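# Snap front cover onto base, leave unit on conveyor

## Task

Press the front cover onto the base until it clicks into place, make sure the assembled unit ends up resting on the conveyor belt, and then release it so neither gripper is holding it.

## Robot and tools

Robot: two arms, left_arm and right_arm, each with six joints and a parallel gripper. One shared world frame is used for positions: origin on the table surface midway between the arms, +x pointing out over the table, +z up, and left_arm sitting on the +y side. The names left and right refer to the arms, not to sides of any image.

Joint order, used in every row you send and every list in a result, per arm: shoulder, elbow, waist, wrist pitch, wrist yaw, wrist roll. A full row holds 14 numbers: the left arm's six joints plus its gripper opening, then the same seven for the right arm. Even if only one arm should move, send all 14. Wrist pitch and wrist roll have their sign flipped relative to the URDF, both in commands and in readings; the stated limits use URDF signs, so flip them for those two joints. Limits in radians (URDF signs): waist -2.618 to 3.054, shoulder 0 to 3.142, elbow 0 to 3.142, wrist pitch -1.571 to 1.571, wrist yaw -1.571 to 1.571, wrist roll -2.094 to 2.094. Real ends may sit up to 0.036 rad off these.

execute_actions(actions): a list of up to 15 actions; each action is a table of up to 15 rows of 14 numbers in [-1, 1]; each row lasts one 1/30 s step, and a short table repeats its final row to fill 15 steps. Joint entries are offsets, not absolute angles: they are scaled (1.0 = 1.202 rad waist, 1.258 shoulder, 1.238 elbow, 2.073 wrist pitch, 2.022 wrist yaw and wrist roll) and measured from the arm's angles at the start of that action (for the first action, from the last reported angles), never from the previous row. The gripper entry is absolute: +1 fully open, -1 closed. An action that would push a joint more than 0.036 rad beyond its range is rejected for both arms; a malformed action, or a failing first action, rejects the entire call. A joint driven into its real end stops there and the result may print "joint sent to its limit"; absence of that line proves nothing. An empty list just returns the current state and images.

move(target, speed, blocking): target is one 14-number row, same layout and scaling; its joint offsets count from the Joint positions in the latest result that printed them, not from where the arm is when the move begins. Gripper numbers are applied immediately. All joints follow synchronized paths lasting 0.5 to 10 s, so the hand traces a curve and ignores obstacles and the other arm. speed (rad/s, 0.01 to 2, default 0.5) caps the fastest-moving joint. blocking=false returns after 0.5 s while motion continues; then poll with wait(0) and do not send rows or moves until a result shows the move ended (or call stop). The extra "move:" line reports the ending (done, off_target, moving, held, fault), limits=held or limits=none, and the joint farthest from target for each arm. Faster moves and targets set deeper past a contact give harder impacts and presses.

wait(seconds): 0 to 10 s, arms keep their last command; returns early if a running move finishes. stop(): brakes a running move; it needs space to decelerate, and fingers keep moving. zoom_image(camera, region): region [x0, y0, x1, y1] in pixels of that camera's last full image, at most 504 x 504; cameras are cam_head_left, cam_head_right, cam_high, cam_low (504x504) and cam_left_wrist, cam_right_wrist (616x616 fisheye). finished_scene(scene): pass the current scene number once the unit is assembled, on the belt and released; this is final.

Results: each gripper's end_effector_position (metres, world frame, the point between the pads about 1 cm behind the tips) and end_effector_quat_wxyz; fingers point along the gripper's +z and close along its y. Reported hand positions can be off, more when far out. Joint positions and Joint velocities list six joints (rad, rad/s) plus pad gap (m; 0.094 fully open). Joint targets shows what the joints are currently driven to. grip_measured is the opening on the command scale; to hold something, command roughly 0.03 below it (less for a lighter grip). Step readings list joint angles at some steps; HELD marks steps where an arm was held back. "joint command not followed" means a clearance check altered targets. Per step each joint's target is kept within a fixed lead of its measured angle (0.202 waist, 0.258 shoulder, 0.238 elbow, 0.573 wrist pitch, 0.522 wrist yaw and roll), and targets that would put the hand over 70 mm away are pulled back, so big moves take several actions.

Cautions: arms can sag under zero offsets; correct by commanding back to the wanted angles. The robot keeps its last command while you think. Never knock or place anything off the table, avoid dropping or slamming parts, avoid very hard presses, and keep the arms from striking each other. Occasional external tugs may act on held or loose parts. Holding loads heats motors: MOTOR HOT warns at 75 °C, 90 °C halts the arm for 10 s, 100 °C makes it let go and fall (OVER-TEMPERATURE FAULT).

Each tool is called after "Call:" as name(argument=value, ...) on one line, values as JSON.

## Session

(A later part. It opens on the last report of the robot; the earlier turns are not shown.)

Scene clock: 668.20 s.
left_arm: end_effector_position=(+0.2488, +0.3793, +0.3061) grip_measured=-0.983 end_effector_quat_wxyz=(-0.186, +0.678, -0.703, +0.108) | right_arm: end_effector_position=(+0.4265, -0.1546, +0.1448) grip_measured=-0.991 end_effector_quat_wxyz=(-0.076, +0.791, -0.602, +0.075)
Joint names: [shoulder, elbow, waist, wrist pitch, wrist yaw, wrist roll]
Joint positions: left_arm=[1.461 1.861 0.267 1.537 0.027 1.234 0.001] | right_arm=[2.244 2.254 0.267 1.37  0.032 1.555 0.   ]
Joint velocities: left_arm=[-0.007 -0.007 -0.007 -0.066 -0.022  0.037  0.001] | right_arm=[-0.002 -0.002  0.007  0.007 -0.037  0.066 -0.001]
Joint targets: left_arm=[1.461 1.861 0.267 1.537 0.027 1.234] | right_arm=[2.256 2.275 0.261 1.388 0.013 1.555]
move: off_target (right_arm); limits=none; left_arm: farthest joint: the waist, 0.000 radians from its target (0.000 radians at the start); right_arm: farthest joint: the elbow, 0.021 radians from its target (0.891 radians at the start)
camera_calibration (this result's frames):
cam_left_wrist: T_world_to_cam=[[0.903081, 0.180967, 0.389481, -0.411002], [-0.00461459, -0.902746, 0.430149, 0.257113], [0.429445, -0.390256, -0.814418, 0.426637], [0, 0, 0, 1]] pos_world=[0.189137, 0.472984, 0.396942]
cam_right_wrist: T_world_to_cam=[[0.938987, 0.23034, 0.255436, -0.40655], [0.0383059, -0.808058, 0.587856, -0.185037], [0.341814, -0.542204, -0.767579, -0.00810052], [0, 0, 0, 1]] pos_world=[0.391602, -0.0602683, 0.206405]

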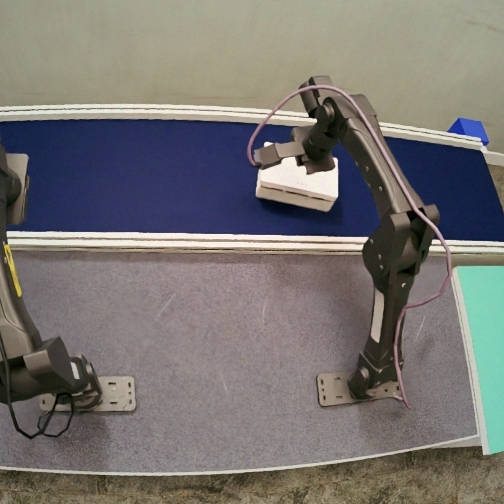

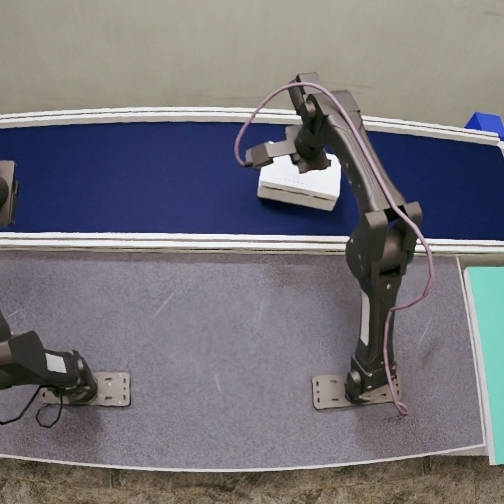

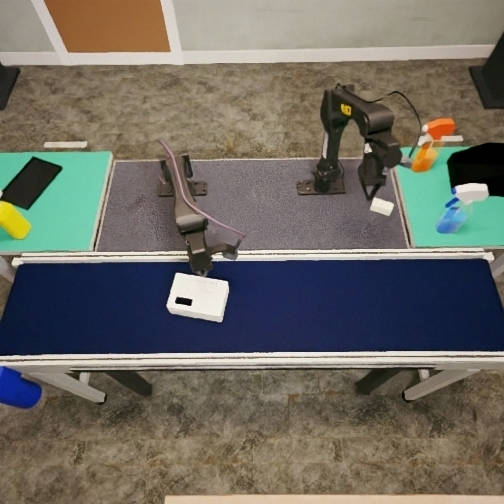

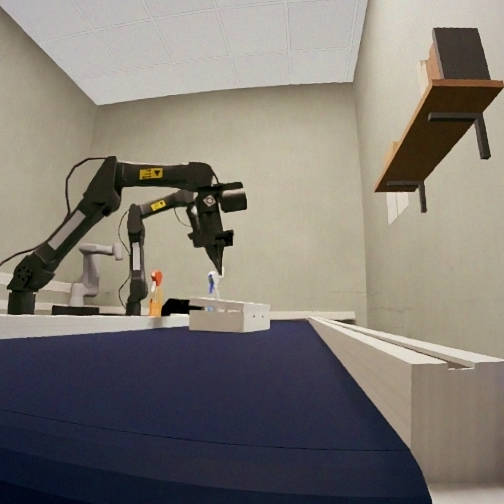

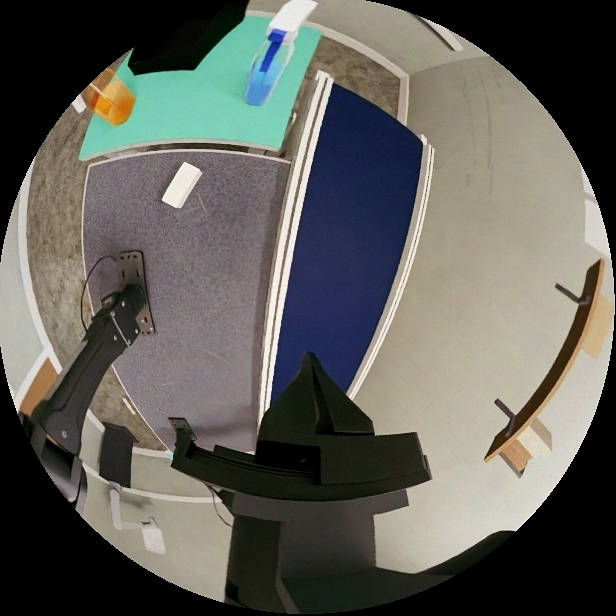

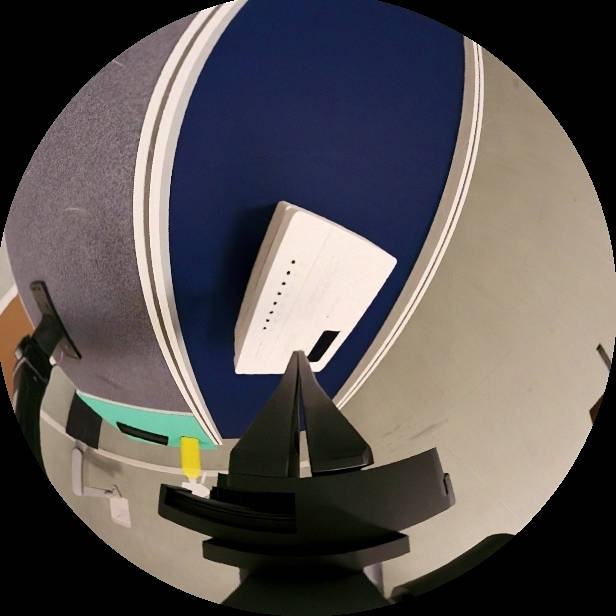

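Call:
execute_actions(actions=[[[0,0,0,0,0,0,-1,0.05,0,-0.025,0,0,0,-1]],[[0,0,0,0,0,0,-1,0.05,0,0,0,0,0,-1]],[[0,0,0,0,0,0,-1,0.04,0,0,0,0,0,-1]],[[0,0,0,0,0,0,-1,0.06,0,0,0,0,0,-1]],[[0,0,0,0,0,0,-1,0.11,-0.03,0,0,0,0,-1]]])

Call:
zoom_image(camera="cam_low", region=[160,270,280,340])

Scene clock: 675.43 s.
left_arm: end_effector_position=(+0.2488, +0.3793, +0.3061) grip_measured=-0.983 end_effector_quat_wxyz=(-0.186, +0.678, -0.703, +0.108) | right_arm: end_effector_position=(+0.4308, -0.1673, +0.0831) grip_measured=-0.991 end_effector_quat_wxyz=(-0.022, +0.787, -0.615, +0.038)
Joint names: [shoulder, elbow, waist, wrist pitch, wrist yaw, wrist roll]
Joint positions: left_arm=[1.461 1.861 0.267 1.537 0.027 1.234 0.001] | right_arm=[2.382 2.261 0.241 1.37  0.035 1.555 0.   ]
Joint velocities: left_arm=[ 0.002  0.007  0.002  0.037  0.007 -0.022 -0.   ] | right_arm=[-0.007 -0.007  0.012  0.007 -0.007  0.022 -0.   ]
Joint targets: left_arm=[1.461 1.861 0.267 1.537 0.027 1.234] | right_arm=[2.514 2.224 0.241 1.368 0.035 1.555]
Step readings (joint positions; steps 1 to 15: 1st action; 16 to 30: 2nd action; 31 to 45: 3rd action; 46 to 60: 4th action; 61 to 75: 5th action):
0: left_arm=[1.461 1.861 0.267 1.537 0.027 1.234] | right_arm=[2.244 2.254 0.267 1.371 0.031 1.555]
1: left_arm=[1.461 1.861 0.267 1.537 0.027 1.234] | right_arm=[2.248 2.254 0.266 1.370 0.031 1.555]
2: left_arm=[1.461 1.861 0.267 1.537 0.027 1.234] | right_arm=[2.253 2.254 0.263 1.368 0.031 1.555]
4: left_arm=[1.461 1.861 0.267 1.537 0.027 1.234] | right_arm=[2.271 2.254 0.254 1.368 0.031 1.555]
8: left_arm=[1.461 1.861 0.267 1.537 0.027 1.234] | right_arm=[2.303 2.254 0.242 1.368 0.034 1.555]
15: left_arm=[1.461 1.861 0.267 1.537 0.027 1.234] | right_arm=[2.307 2.254 0.241 1.368 0.034 1.555]
16: left_arm=[1.461 1.861 0.267 1.537 0.027 1.234] | right_arm=[2.311 2.254 0.241 1.368 0.034 1.555]
17: left_arm=[1.461 1.861 0.267 1.537 0.027 1.234] | right_arm=[2.315 2.254 0.241 1.366 0.034 1.555]
19: left_arm=[1.461 1.861 0.267 1.537 0.027 1.234] | right_arm=[2.333 2.254 0.241 1.366 0.034 1.555]
23: left_arm=[1.461 1.861 0.267 1.537 0.027 1.234] | right_arm=[2.366 2.254 0.241 1.366 0.034 1.555]
30: left_arm=[1.461 1.861 0.267 1.537 0.027 1.234] | right_arm=[2.368 2.254 0.241 1.364 0.034 1.555]
31: left_arm=[1.461 1.861 0.267 1.537 0.027 1.234] | right_arm=[2.370 2.254 0.241 1.364 0.034 1.555]
32: left_arm=[1.461 1.861 0.267 1.537 0.027 1.234] | right_arm=[2.372 2.254 0.241 1.364 0.034 1.555]
34: left_arm=[1.461 1.861 0.267 1.537 0.027 1.234] | right_arm=[2.372 2.254 0.241 1.364 0.034 1.555]
38: left_arm=[1.461 1.861 0.267 1.537 0.027 1.234] | right_arm=[2.372 2.254 0.241 1.364 0.034 1.555]
45: left_arm=[1.461 1.861 0.267 1.537 0.027 1.234] | right_arm=[2.372 2.254 0.241 1.364 0.034 1.555]
46: left_arm=[1.461 1.861 0.267 1.537 0.027 1.234] | right_arm=[2.374 2.255 0.241 1.364 0.034 1.555]
47: left_arm=[1.461 1.861 0.267 1.537 0.027 1.234] | right_arm=[2.375 2.258 0.241 1.366 0.034 1.555]
49: left_arm=[1.461 1.861 0.267 1.537 0.027 1.234] | right_arm=[2.376 2.259 0.241 1.368 0.034 1.555]
53: left_arm=[1.461 1.861 0.267 1.537 0.027 1.234] | right_arm=[2.376 2.260 0.241 1.368 0.034 1.555]
60: left_arm=[1.461 1.861 0.267 1.537 0.027 1.234] | right_arm=[2.376 2.260 0.241 1.368 0.034 1.555]
61: left_arm=[1.461 1.861 0.267 1.537 0.027 1.234] | right_arm=[2.382 2.261 0.241 1.369 0.034 1.555]
62: left_arm=[1.461 1.861 0.267 1.537 0.027 1.234] | right_arm=[2.382 2.261 0.241 1.370 0.035 1.555]
64: left_arm=[1.461 1.861 0.267 1.537 0.027 1.234] | right_arm=[2.382 2.261 0.241 1.370 0.035 1.555]
68: left_arm=[1.461 1.861 0.267 1.537 0.027 1.234] | right_arm=[2.382 2.261 0.241 1.370 0.035 1.555]
75: Joint positions above
camera_calibration (this result's frames):
cam_left_wrist: T_world_to_cam=[[0.903081, 0.180967, 0.389481, -0.411002], [-0.00461459, -0.902746, 0.430149, 0.257113], [0.429445, -0.390256, -0.814418, 0.426637], [0, 0, 0, 1]] pos_world=[0.189137, 0.472984, 0.396942]
cam_right_wrist: T_world_to_cam=[[0.968975, 0.211801, 0.127389, -0.397231], [0.0917331, -0.786785, 0.610373, -0.180529], [0.229505, -0.57975, -0.781804, -0.0205293], [0, 0, 0, 1]] pos_world=[0.406179, -0.0698056, 0.144743]

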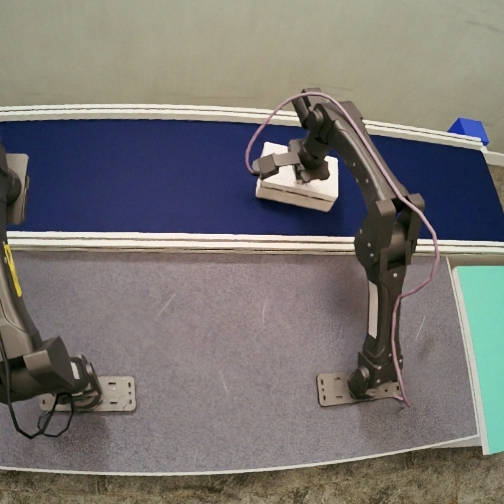

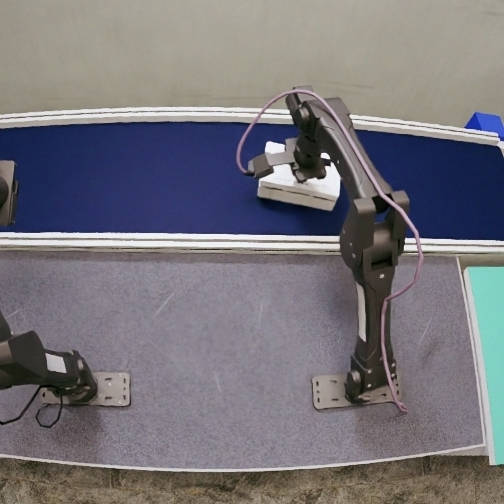

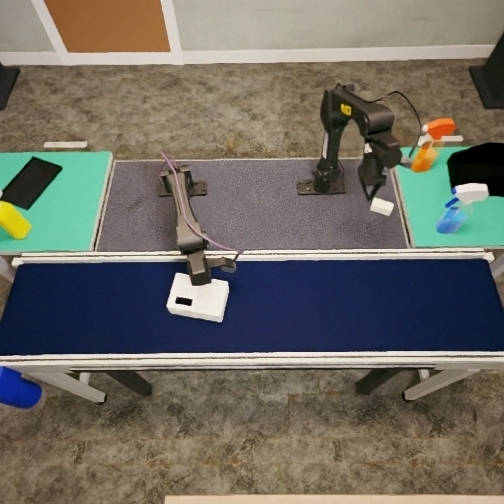

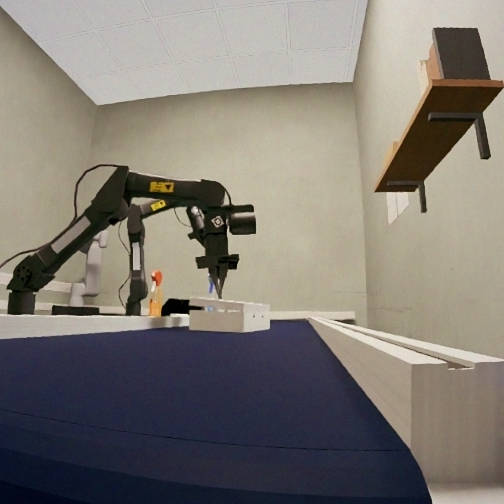

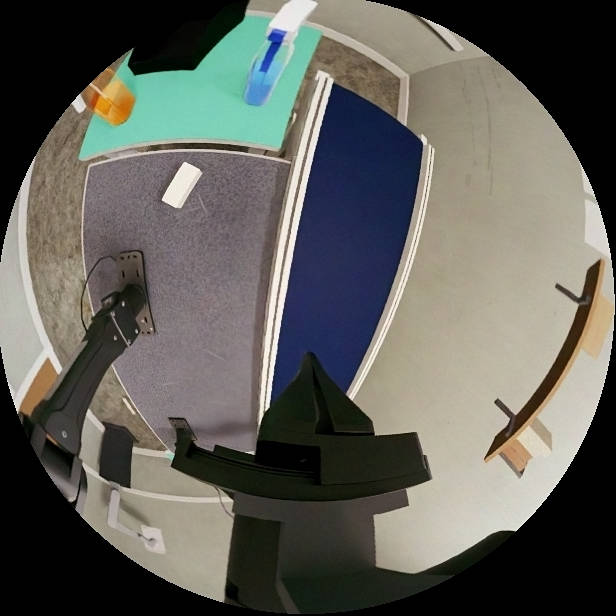

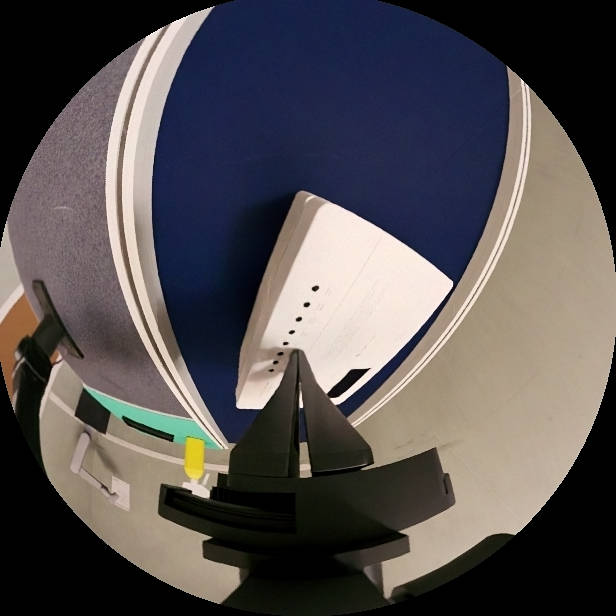

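Region (160, 270, 280, 340) of cam_low's 504x504 image, scaled by 4.200, with more detail than that image has; it fills the top 294 rows of this view, and the rest is white.

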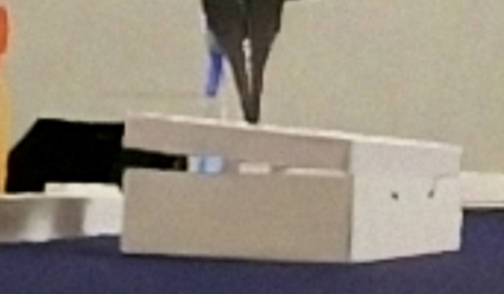

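Add outward drag while pressing.

Call:
execute_actions(actions=[[[0,0,0,0,0,0,-1,0.12,-0.03,0,-0.04,0,0,-1]],[[0,0,0,0,0,0,-1,0.12,-0.03,0,-0.07,0,0,-1]],[[0,0,0,0,0,0,-1,0.13,-0.04,0,0,0,0,-1]]])

Call:
zoom_image(camera="cam_low", region=[160,270,280,340])

Scene clock: 681.97 s.
left_arm: end_effector_position=(+0.2488, +0.3793, +0.3061) grip_measured=-0.983 end_effector_quat_wxyz=(-0.186, +0.678, -0.703, +0.108) | right_arm: end_effector_position=(+0.4803, -0.1587, +0.0789) grip_measured=-0.992 end_effector_quat_wxyz=(-0.086, +0.779, -0.613, +0.103)
Joint names: [shoulder, elbow, waist, wrist pitch, wrist yaw, wrist roll]
Joint positions: left_arm=[1.461 1.861 0.267 1.537 0.027 1.234 0.001] | right_arm=[2.409 2.261 0.241 1.161 0.06  1.555 0.   ]
Joint velocities: left_arm=[-0.012 -0.007  0.002  0.095 -0.037  0.037  0.   ] | right_arm=[ 0.022 -0.012 -0.007 -0.037  0.037  0.037  0.   ]
Joint targets: left_arm=[1.461 1.861 0.267 1.537 0.027 1.234] | right_arm=[2.526 2.224 0.241 1.201 0.052 1.555]
Step readings (joint positions; steps 1 to 15: 1st action; 16 to 30: 2nd action; 31 to 45: 3rd action):
0: left_arm=[1.461 1.861 0.267 1.537 0.027 1.234] | right_arm=[2.382 2.261 0.241 1.370 0.035 1.555]
1: left_arm=[1.461 1.861 0.267 1.537 0.027 1.234] | right_arm=[2.382 2.261 0.241 1.369 0.035 1.555]
2: left_arm=[1.461 1.861 0.267 1.537 0.027 1.234] | right_arm=[2.382 2.261 0.241 1.369 0.035 1.555]
4: left_arm=[1.461 1.861 0.267 1.537 0.027 1.234] | right_arm=[2.382 2.261 0.241 1.369 0.035 1.555]
8: left_arm=[1.461 1.861 0.267 1.537 0.027 1.234] | right_arm=[2.382 2.261 0.241 1.369 0.035 1.555]
15: left_arm=[1.461 1.861 0.267 1.537 0.027 1.234] | right_arm=[2.382 2.261 0.241 1.369 0.035 1.555]
16: left_arm=[1.461 1.861 0.267 1.537 0.027 1.234] | right_arm=[2.382 2.261 0.241 1.362 0.035 1.555]
17: left_arm=[1.461 1.861 0.267 1.537 0.027 1.234] | right_arm=[2.384 2.261 0.241 1.347 0.037 1.555]
19: left_arm=[1.461 1.861 0.267 1.537 0.027 1.234] | right_arm=[2.387 2.261 0.241 1.314 0.040 1.555]
23: left_arm=[1.461 1.861 0.267 1.537 0.027 1.234] | right_arm=[2.393 2.261 0.241 1.263 0.045 1.555]
30: left_arm=[1.461 1.861 0.267 1.537 0.027 1.234] | right_arm=[2.401 2.261 0.241 1.213 0.049 1.555]
31: left_arm=[1.461 1.861 0.267 1.537 0.027 1.234] | right_arm=[2.401 2.261 0.241 1.208 0.050 1.555]
32: left_arm=[1.461 1.861 0.267 1.537 0.027 1.234] | right_arm=[2.402 2.261 0.241 1.202 0.052 1.555]
34: left_arm=[1.461 1.861 0.267 1.537 0.027 1.234] | right_arm=[2.404 2.261 0.241 1.192 0.053 1.555]
38: left_arm=[1.461 1.861 0.267 1.537 0.027 1.234] | right_arm=[2.406 2.261 0.241 1.177 0.057 1.555]
45: Joint positions above
camera_calibration (this result's frames):
cam_left_wrist: T_world_to_cam=[[0.903081, 0.180967, 0.389481, -0.411002], [-0.00461459, -0.902746, 0.430149, 0.257113], [0.429445, -0.390256, -0.814418, 0.426637], [0, 0, 0, 1]] pos_world=[0.189137, 0.472984, 0.396942]
cam_right_wrist: T_world_to_cam=[[0.930305, 0.202712, 0.305679, -0.443418], [-0.0221171, -0.800879, 0.598417, -0.122375], [0.366118, -0.563471, -0.740579, -0.0964486], [0, 0, 0, 1]] pos_world=[0.445119, -0.0624672, 0.137347]

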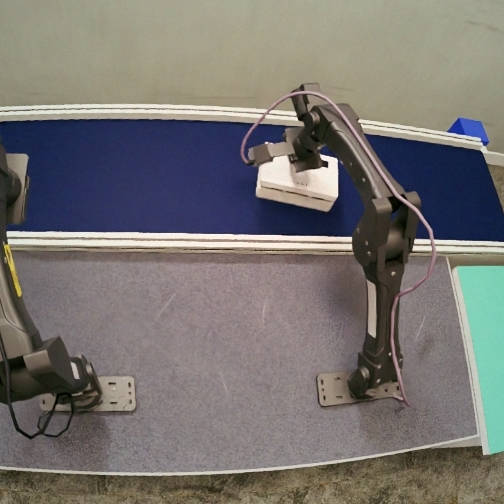

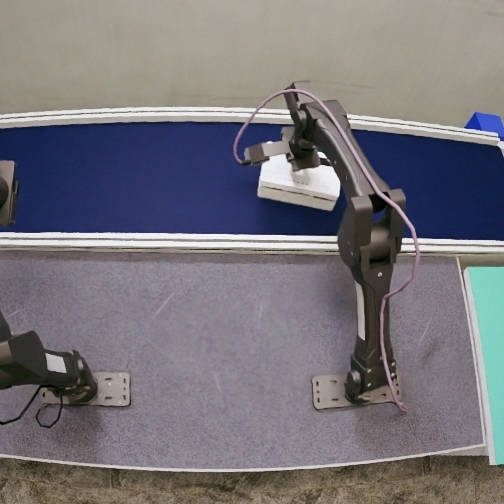

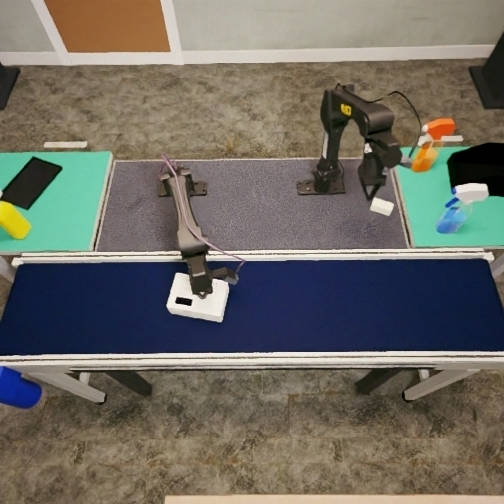

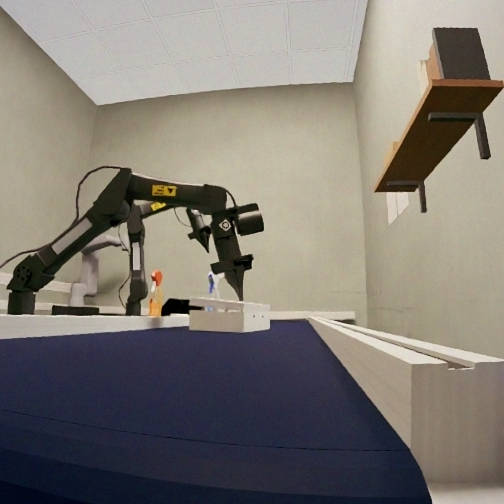

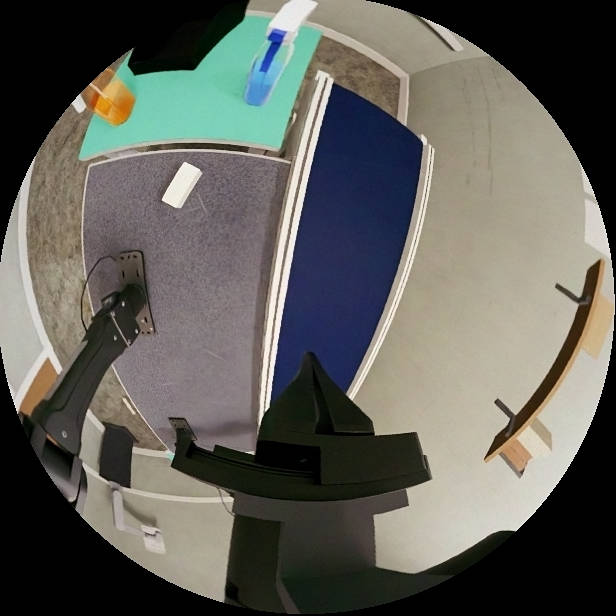

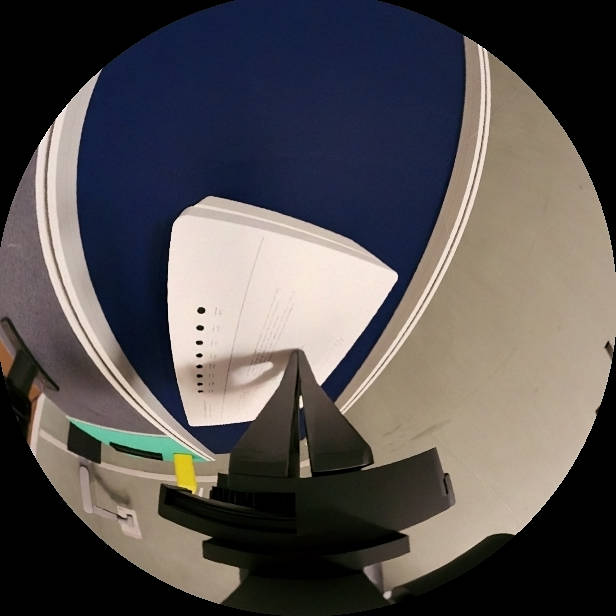

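Region (160, 270, 280, 340) of cam_low's 504x504 image, scaled by 4.200, with more detail than that image has; it fills the top 294 rows of this view, and the rest is white.

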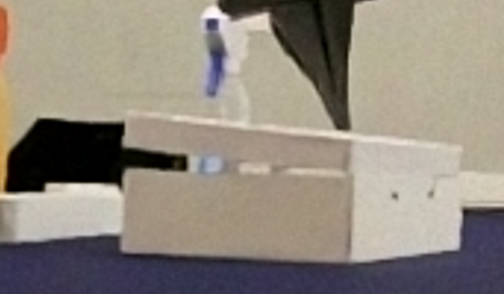

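Call:
execute_actions(actions=[[[0,0,0,0,0,0,-1,-0.06,0,0,0,0,0,-1]],[[0,0,0,0,0,0,-1,0,0,0.03,0.1,-0.02,0,-1]],[[0,0,0,0,0,0,-1,0,0,0,0.09,0,0,-1]]])

Scene clock: 687.70 s.
left_arm: end_effector_position=(+0.2488, +0.3793, +0.3061) grip_measured=-0.983 end_effector_quat_wxyz=(-0.186, +0.678, -0.703, +0.108) | right_arm: end_effector_position=(+0.3952, -0.1612, +0.1010) grip_measured=-0.992 end_effector_quat_wxyz=(+0.017, +0.799, -0.601, +0.012)
Joint names: [shoulder, elbow, waist, wrist pitch, wrist yaw, wrist roll]
Joint positions: left_arm=[1.461 1.861 0.267 1.537 0.027 1.234 0.001] | right_arm=[2.339 2.261 0.276 1.506 0.039 1.555 0.   ]
Joint velocities: left_arm=[ 0.007  0.012  0.007  0.037  0.022 -0.022 -0.   ] | right_arm=[ 0.007  0.017  0.007  0.037 -0.081  0.081 -0.   ]
Joint targets: left_arm=[1.461 1.861 0.267 1.537 0.027 1.234] | right_arm=[2.339 2.261 0.276 1.526 0.039 1.555]
Step readings (joint positions; steps 1 to 15: 1st action; 16 to 30: 2nd action; 31 to 45: 3rd action):
0: left_arm=[1.461 1.861 0.267 1.537 0.027 1.234] | right_arm=[2.410 2.261 0.241 1.153 0.062 1.555]
1: left_arm=[1.461 1.861 0.267 1.537 0.027 1.234] | right_arm=[2.398 2.261 0.241 1.150 0.062 1.555]
2: left_arm=[1.461 1.861 0.267 1.537 0.027 1.234] | right_arm=[2.391 2.261 0.241 1.153 0.062 1.555]
4: left_arm=[1.461 1.861 0.267 1.537 0.027 1.234] | right_arm=[2.372 2.261 0.241 1.154 0.062 1.555]
8: left_arm=[1.461 1.861 0.267 1.537 0.027 1.234] | right_arm=[2.342 2.261 0.241 1.154 0.062 1.555]
15: left_arm=[1.461 1.861 0.267 1.537 0.027 1.234] | right_arm=[2.339 2.261 0.241 1.154 0.062 1.555]
16: left_arm=[1.461 1.861 0.267 1.537 0.027 1.234] | right_arm=[2.339 2.261 0.243 1.170 0.060 1.555]
17: left_arm=[1.461 1.861 0.267 1.537 0.027 1.234] | right_arm=[2.339 2.261 0.246 1.202 0.058 1.555]
19: left_arm=[1.461 1.861 0.267 1.537 0.027 1.234] | right_arm=[2.339 2.261 0.257 1.258 0.052 1.555]
23: left_arm=[1.461 1.861 0.267 1.537 0.027 1.234] | right_arm=[2.339 2.261 0.275 1.314 0.042 1.555]
30: left_arm=[1.461 1.861 0.267 1.537 0.027 1.234] | right_arm=[2.339 2.261 0.276 1.340 0.039 1.555]
31: left_arm=[1.461 1.861 0.267 1.537 0.027 1.234] | right_arm=[2.339 2.261 0.276 1.354 0.039 1.555]
32: left_arm=[1.461 1.861 0.267 1.537 0.027 1.234] | right_arm=[2.339 2.261 0.276 1.383 0.039 1.555]
34: left_arm=[1.461 1.861 0.267 1.537 0.027 1.234] | right_arm=[2.339 2.261 0.276 1.434 0.039 1.555]
38: left_arm=[1.461 1.861 0.267 1.537 0.027 1.234] | right_arm=[2.339 2.261 0.276 1.484 0.039 1.555]
45: Joint positions above
camera_calibration (this result's frames):
cam_left_wrist: T_world_to_cam=[[0.903081, 0.180967, 0.389481, -0.411002], [-0.00461459, -0.902746, 0.430149, 0.257113], [0.429445, -0.390256, -0.814418, 0.426637], [0, 0, 0, 1]] pos_world=[0.189137, 0.472984, 0.396942]
cam_right_wrist: T_world_to_cam=[[0.968025, 0.248458, 0.0345748, -0.350673], [0.17375, -0.763506, 0.621989, -0.213219], [0.180936, -0.596094, -0.782262, 0.0218029], [0, 0, 0, 1]] pos_world=[0.372563, -0.06267, 0.1618]

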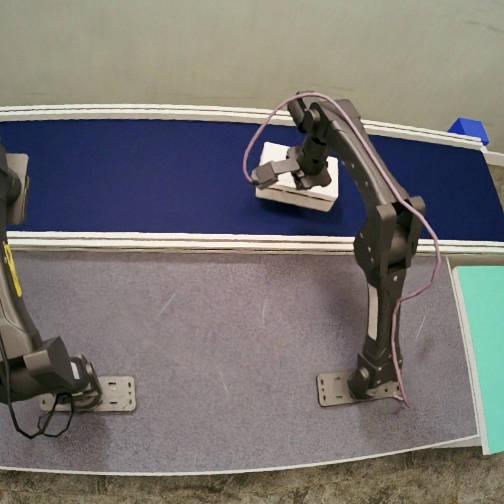

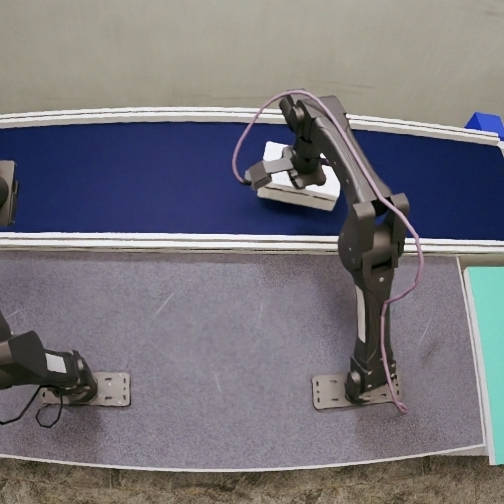

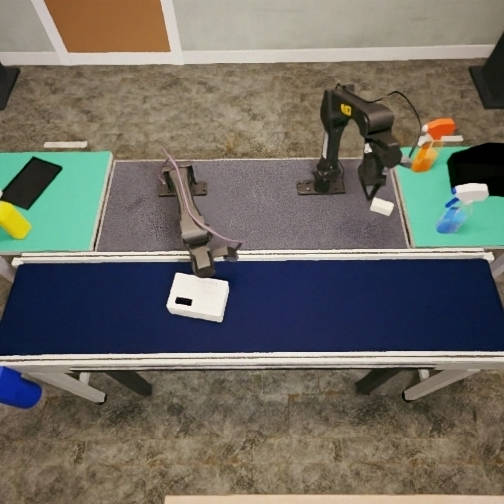

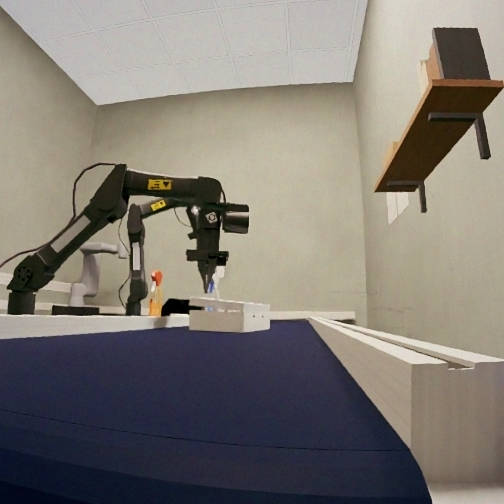

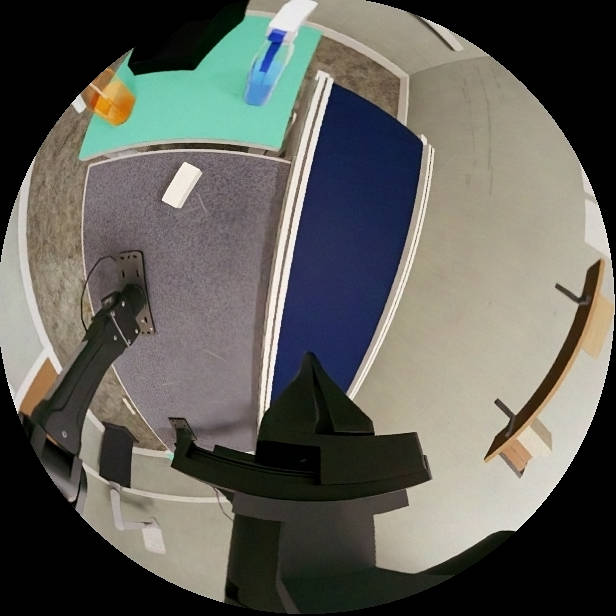

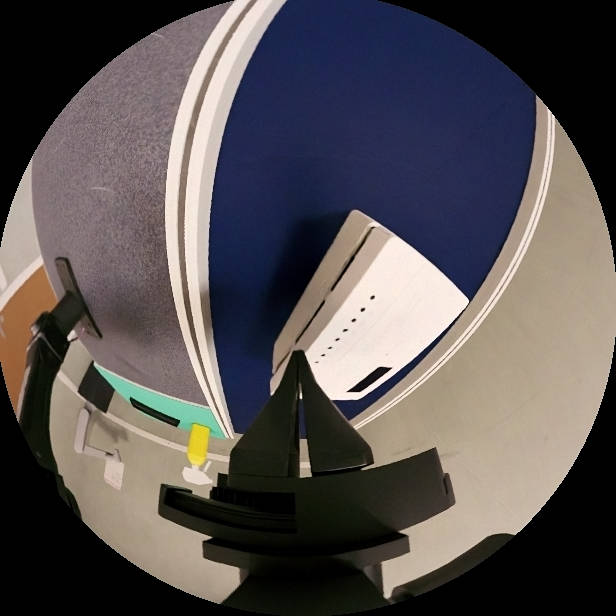

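Call:
execute_actions(actions=[[[0,0,0,0,0,0,-1,0,-0.04,0,0,0,0,-1]],[[0,0,0,0,0,0,-1,0.03,0,0,0,0,0,-1]],[[0,0,0,0,0,0,-1,0,0,0,-0.035,0,0,-1]],[[0,0,0,0,0,0,-1,0,0,0,-0.03,0,0,-1]]])

Call:
zoom_image(camera="cam_low", region=[160,270,280,340])

Scene clock: 694.63 s.
left_arm: end_effector_position=(+0.2488, +0.3793, +0.3061) grip_measured=-0.983 end_effector_quat_wxyz=(-0.186, +0.678, -0.703, +0.108) | right_arm: end_effector_position=(+0.4077, -0.1573, +0.0790) grip_measured=-0.992 end_effector_quat_wxyz=(+0.008, +0.799, -0.601, +0.019)
Joint names: [shoulder, elbow, waist, wrist pitch, wrist yaw, wrist roll]
Joint positions: left_arm=[1.461 1.861 0.267 1.537 0.027 1.234 0.001] | right_arm=[2.366 2.221 0.276 1.416 0.039 1.555 0.   ]
Joint velocities: left_arm=[ 0.002 -0.002  0.002  0.066 -0.007 -0.066  0.   ] | right_arm=[-0.002 -0.002  0.002  0.007 -0.095 -0.139  0.001]
Joint targets: left_arm=[1.461 1.861 0.267 1.537 0.027 1.234] | right_arm=[2.366 2.221 0.276 1.394 0.039 1.555]
Step readings (joint positions; steps 1 to 15: 1st action; 16 to 30: 2nd action; 31 to 45: 3rd action; 46 to 60: 4th action):
0: left_arm=[1.461 1.861 0.267 1.537 0.027 1.234] | right_arm=[2.339 2.261 0.276 1.511 0.039 1.555]
1: left_arm=[1.461 1.861 0.267 1.537 0.027 1.234] | right_arm=[2.338 2.254 0.276 1.507 0.039 1.555]
2: left_arm=[1.461 1.861 0.267 1.537 0.027 1.234] | right_arm=[2.337 2.246 0.276 1.506 0.039 1.555]
4: left_arm=[1.461 1.861 0.267 1.537 0.027 1.234] | right_arm=[2.337 2.229 0.276 1.506 0.039 1.555]
8: left_arm=[1.461 1.861 0.267 1.537 0.027 1.234] | right_arm=[2.337 2.221 0.276 1.506 0.039 1.555]
15: left_arm=[1.461 1.861 0.267 1.537 0.027 1.234] | right_arm=[2.337 2.221 0.276 1.506 0.039 1.555]
16: left_arm=[1.461 1.861 0.267 1.537 0.027 1.234] | right_arm=[2.339 2.221 0.276 1.506 0.039 1.555]
17: left_arm=[1.461 1.861 0.267 1.537 0.027 1.234] | right_arm=[2.342 2.221 0.276 1.506 0.039 1.555]
19: left_arm=[1.461 1.861 0.267 1.537 0.027 1.234] | right_arm=[2.350 2.221 0.276 1.506 0.039 1.555]
23: left_arm=[1.461 1.861 0.267 1.537 0.027 1.234] | right_arm=[2.365 2.221 0.276 1.506 0.039 1.555]
30: left_arm=[1.461 1.861 0.267 1.537 0.027 1.234] | right_arm=[2.366 2.221 0.276 1.506 0.039 1.555]
31: left_arm=[1.461 1.861 0.267 1.537 0.027 1.234] | right_arm=[2.366 2.221 0.276 1.500 0.039 1.555]
32: left_arm=[1.461 1.861 0.267 1.537 0.027 1.234] | right_arm=[2.366 2.221 0.276 1.488 0.039 1.555]
34: left_arm=[1.461 1.861 0.267 1.537 0.027 1.234] | right_arm=[2.366 2.221 0.276 1.467 0.039 1.555]
38: left_arm=[1.461 1.861 0.267 1.537 0.027 1.234] | right_arm=[2.366 2.221 0.276 1.457 0.039 1.555]
45: left_arm=[1.461 1.861 0.267 1.537 0.027 1.234] | right_arm=[2.366 2.221 0.276 1.456 0.039 1.555]
46: left_arm=[1.461 1.861 0.267 1.537 0.027 1.234] | right_arm=[2.366 2.221 0.276 1.453 0.039 1.555]
47: left_arm=[1.461 1.861 0.267 1.537 0.027 1.234] | right_arm=[2.366 2.221 0.276 1.448 0.039 1.555]
49: left_arm=[1.461 1.861 0.267 1.537 0.027 1.234] | right_arm=[2.366 2.221 0.276 1.435 0.039 1.555]
53: left_arm=[1.461 1.861 0.267 1.537 0.027 1.234] | right_arm=[2.366 2.221 0.276 1.421 0.039 1.555]
60: Joint positions above
camera_calibration (this result's frames):
cam_left_wrist: T_world_to_cam=[[0.903081, 0.180967, 0.389481, -0.411002], [-0.00461459, -0.902746, 0.430149, 0.257113], [0.429445, -0.390256, -0.814418, 0.426637], [0, 0, 0, 1]] pos_world=[0.189137, 0.472984, 0.396942]
cam_right_wrist: T_world_to_cam=[[0.967019, 0.24815, 0.0574149, -0.364417], [0.160151, -0.767664, 0.620518, -0.193732], [0.198057, -0.590858, -0.782087, -0.00162333], [0, 0, 0, 1]] pos_world=[0.383746, -0.0592499, 0.139867]

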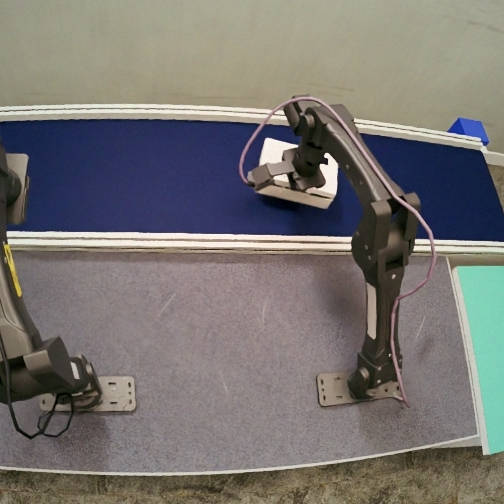

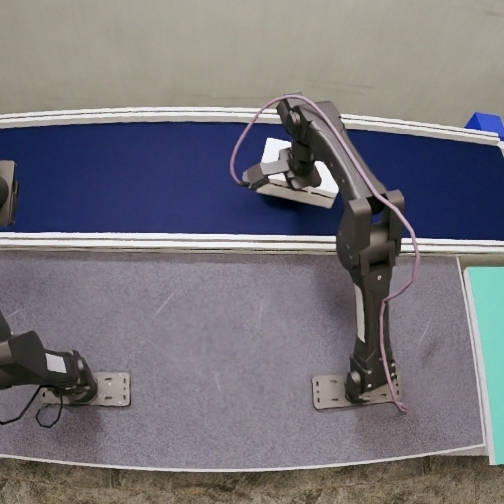

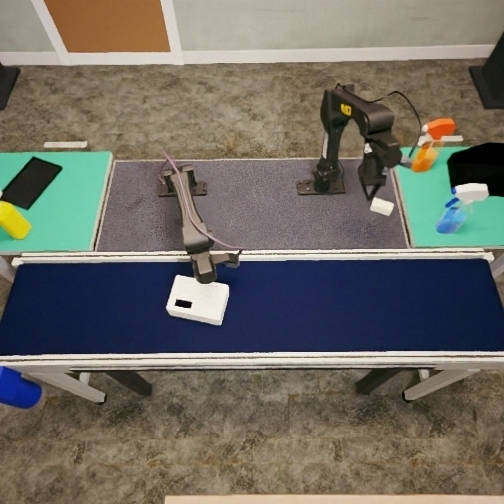

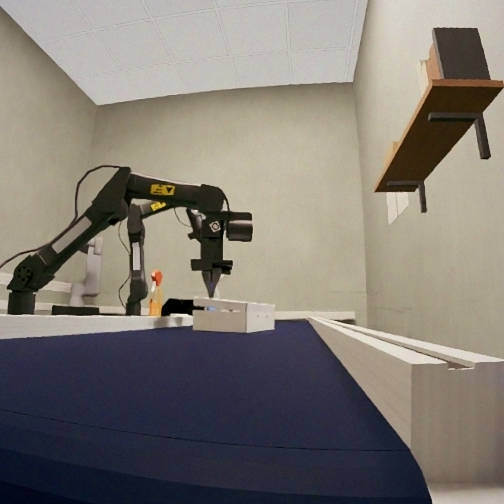

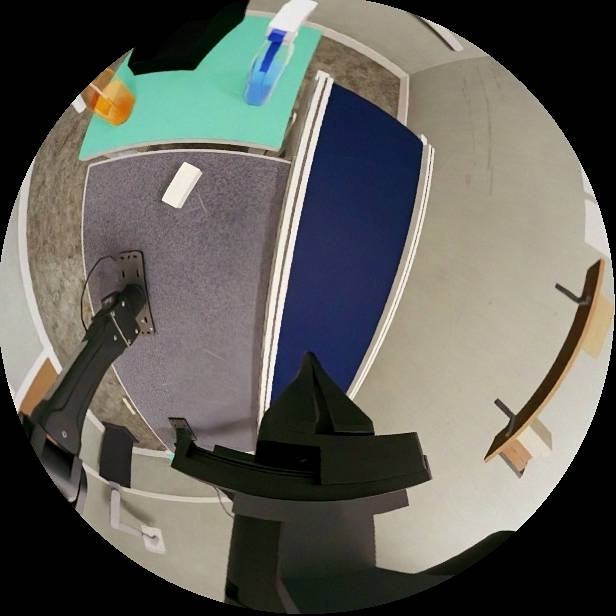

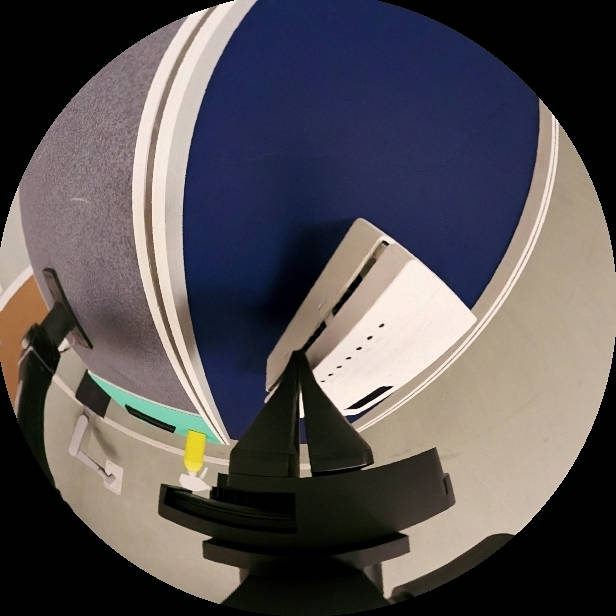

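Region (160, 270, 280, 340) of cam_low's 504x504 image, scaled by 4.200, with more detail than that image has; it fills the top 294 rows of this view, and the rest is white.

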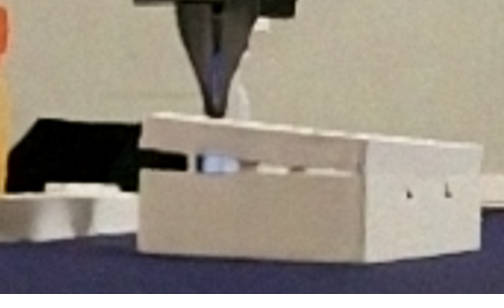

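Far hooks are engaged now. Press.

Call:
execute_actions(actions=[[[0,0,0,0,0,0,-1,-0.04,0,0,0.015,0,0,-1]],[[0,0,0,0,0,0,-1,0,0,-0.03,-0.05,0,0,-1]],[[0,0,0,0,0,0,-1,0.04,0,0,0,0,0,-1]],[[0,0,0,0,0,0,-1,0.11,-0.04,0,0,0,0,-1]],[[0,0,0,0,0,0,-1,0.11,-0.045,0,0,0,0,-1]],[[0,0,0,0,0,0,-1,-0.08,0,0,0,0,0,-1]]])

Call:
zoom_image(camera="cam_low", region=[160,270,280,340])

Scene clock: 704.87 s.
left_arm: end_effector_position=(+0.2488, +0.3793, +0.3061) grip_measured=-0.983 end_effector_quat_wxyz=(-0.186, +0.678, -0.703, +0.108) | right_arm: end_effector_position=(+0.4347, -0.1674, +0.1302) grip_measured=-0.992 end_effector_quat_wxyz=(-0.069, +0.783, -0.613, +0.079)
Joint names: [shoulder, elbow, waist, wrist pitch, wrist yaw, wrist roll]
Joint positions: left_arm=[1.461 1.861 0.267 1.537 0.027 1.234 0.001] | right_arm=[2.257 2.218 0.242 1.325 0.043 1.555 0.   ]
Joint velocities: left_arm=[ 0.002  0.002 -0.012  0.007 -0.037 -0.007  0.001] | right_arm=[-0.002 -0.017 -0.012  0.037  0.037  0.007 -0.001]
Joint targets: left_arm=[1.461 1.861 0.267 1.537 0.027 1.234] | right_arm=[2.259 2.222 0.242 1.327 0.043 1.555]
Step readings (joint positions; steps 1 to 15: 1st action; 16 to 30: 2nd action; 31 to 45: 3rd action; 46 to 60: 4th action; 61 to 75: 5th action; 76 to 90: 6th action):
0: left_arm=[1.461 1.861 0.267 1.537 0.027 1.234] | right_arm=[2.366 2.221 0.276 1.414 0.039 1.555]
1: left_arm=[1.461 1.861 0.267 1.537 0.027 1.234] | right_arm=[2.364 2.221 0.276 1.416 0.039 1.555]
2: left_arm=[1.461 1.861 0.267 1.537 0.027 1.234] | right_arm=[2.361 2.221 0.276 1.419 0.039 1.555]
4: left_arm=[1.461 1.861 0.267 1.537 0.027 1.234] | right_arm=[2.350 2.221 0.276 1.424 0.039 1.555]
8: left_arm=[1.461 1.861 0.267 1.537 0.027 1.234] | right_arm=[2.330 2.221 0.276 1.428 0.039 1.555]
15: left_arm=[1.461 1.861 0.267 1.537 0.027 1.234] | right_arm=[2.328 2.221 0.276 1.430 0.039 1.555]
16: left_arm=[1.461 1.861 0.267 1.537 0.027 1.234] | right_arm=[2.328 2.221 0.274 1.422 0.039 1.555]
17: left_arm=[1.461 1.861 0.267 1.537 0.027 1.234] | right_arm=[2.328 2.221 0.271 1.405 0.039 1.555]
19: left_arm=[1.461 1.861 0.267 1.537 0.027 1.234] | right_arm=[2.328 2.221 0.259 1.374 0.039 1.555]
23: left_arm=[1.461 1.861 0.267 1.537 0.027 1.234] | right_arm=[2.328 2.221 0.242 1.344 0.042 1.555]
30: left_arm=[1.461 1.861 0.267 1.537 0.027 1.234] | right_arm=[2.328 2.221 0.242 1.331 0.042 1.555]
31: left_arm=[1.461 1.861 0.267 1.537 0.027 1.234] | right_arm=[2.331 2.221 0.242 1.330 0.042 1.555]
32: left_arm=[1.461 1.861 0.267 1.537 0.027 1.234] | right_arm=[2.335 2.221 0.242 1.329 0.042 1.555]
34: left_arm=[1.461 1.861 0.267 1.537 0.027 1.234] | right_arm=[2.348 2.221 0.242 1.329 0.042 1.555]
38: left_arm=[1.461 1.861 0.267 1.537 0.027 1.234] | right_arm=[2.352 2.222 0.242 1.327 0.043 1.555]
45: left_arm=[1.461 1.861 0.267 1.537 0.027 1.234] | right_arm=[2.352 2.222 0.242 1.326 0.043 1.555]
46: left_arm=[1.461 1.861 0.267 1.537 0.027 1.234] | right_arm=[2.359 2.222 0.242 1.327 0.043 1.555]
47: left_arm=[1.461 1.861 0.267 1.537 0.027 1.234] | right_arm=[2.359 2.222 0.242 1.327 0.043 1.555]
49: left_arm=[1.461 1.861 0.267 1.537 0.027 1.234] | right_arm=[2.359 2.222 0.242 1.327 0.043 1.555]
53: left_arm=[1.461 1.861 0.267 1.537 0.027 1.234] | right_arm=[2.359 2.222 0.242 1.327 0.043 1.555]
60: left_arm=[1.461 1.861 0.267 1.537 0.027 1.234] | right_arm=[2.359 2.222 0.242 1.327 0.043 1.555]
61: left_arm=[1.461 1.861 0.267 1.537 0.027 1.234] | right_arm=[2.359 2.222 0.242 1.327 0.043 1.555]
62: left_arm=[1.461 1.861 0.267 1.537 0.027 1.234] | right_arm=[2.359 2.222 0.242 1.327 0.043 1.555]
64: left_arm=[1.461 1.861 0.267 1.537 0.027 1.234] | right_arm=[2.359 2.222 0.242 1.327 0.043 1.555]
68: left_arm=[1.461 1.861 0.267 1.537 0.027 1.234] | right_arm=[2.359 2.222 0.242 1.327 0.043 1.555]
75: left_arm=[1.461 1.861 0.267 1.537 0.027 1.234] | right_arm=[2.359 2.222 0.242 1.327 0.043 1.555]
76: left_arm=[1.461 1.861 0.267 1.537 0.027 1.234] | right_arm=[2.343 2.221 0.242 1.325 0.043 1.555]
77: left_arm=[1.461 1.861 0.267 1.537 0.027 1.234] | right_arm=[2.333 2.218 0.242 1.327 0.043 1.555]
79: left_arm=[1.461 1.861 0.267 1.537 0.027 1.234] | right_arm=[2.305 2.218 0.242 1.326 0.043 1.555]
83: left_arm=[1.461 1.861 0.267 1.537 0.027 1.234] | right_arm=[2.261 2.218 0.242 1.325 0.043 1.555]
90: Joint positions above
camera_calibration (this result's frames):
cam_left_wrist: T_world_to_cam=[[0.903081, 0.180967, 0.389481, -0.411002], [-0.00461459, -0.902746, 0.430149, 0.257113], [0.429445, -0.390256, -0.814418, 0.426637], [0, 0, 0, 1]] pos_world=[0.189137, 0.472984, 0.396942]
cam_right_wrist: T_world_to_cam=[[0.945428, 0.206681, 0.251892, -0.413891], [0.0161043, -0.801767, 0.597419, -0.17766], [0.325434, -0.56076, -0.761341, -0.0258726], [0, 0, 0, 1]] pos_world=[0.402585, -0.0714065, 0.190695]

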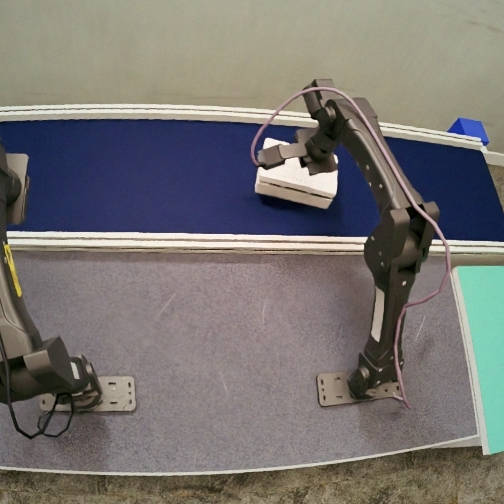

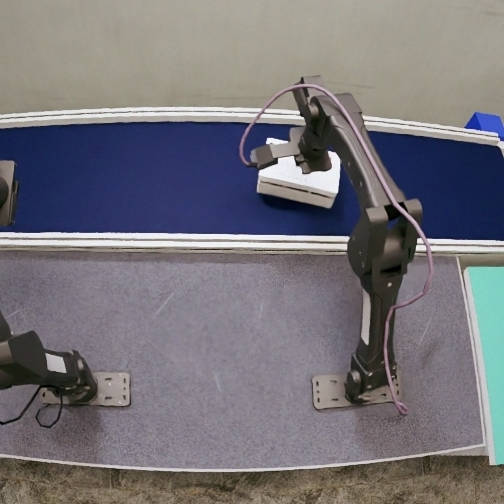

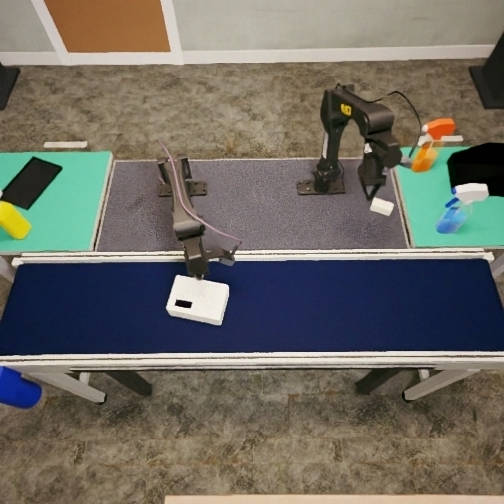

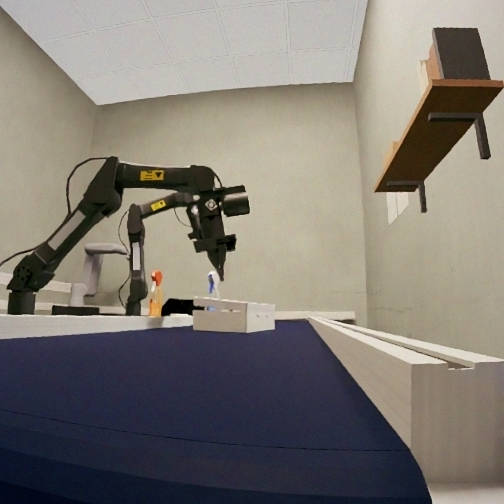

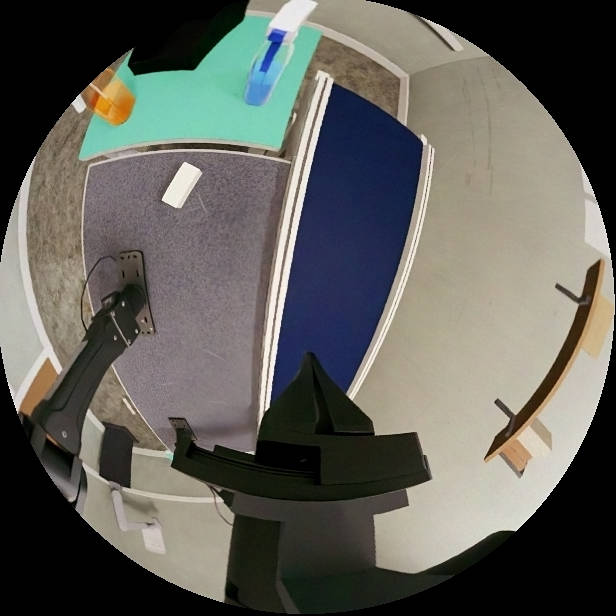

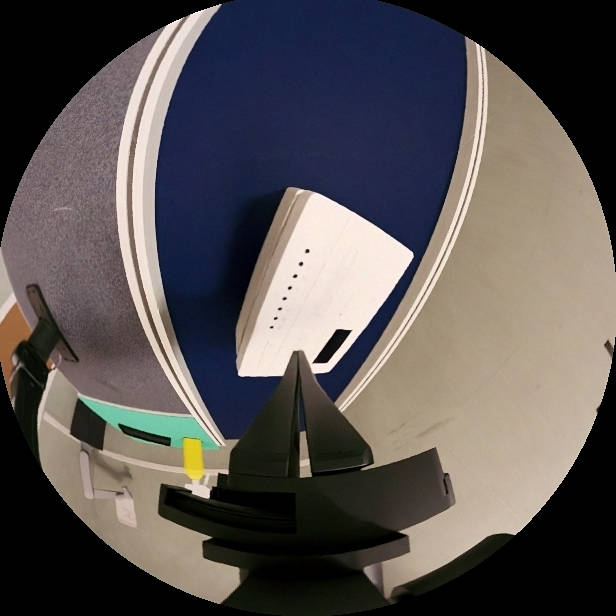

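Region (160, 270, 280, 340) of cam_low's 504x504 image, scaled by 4.200, with more detail than that image has; it fills the top 294 rows of this view, and the rest is white.

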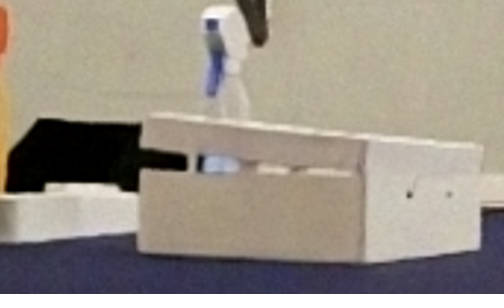

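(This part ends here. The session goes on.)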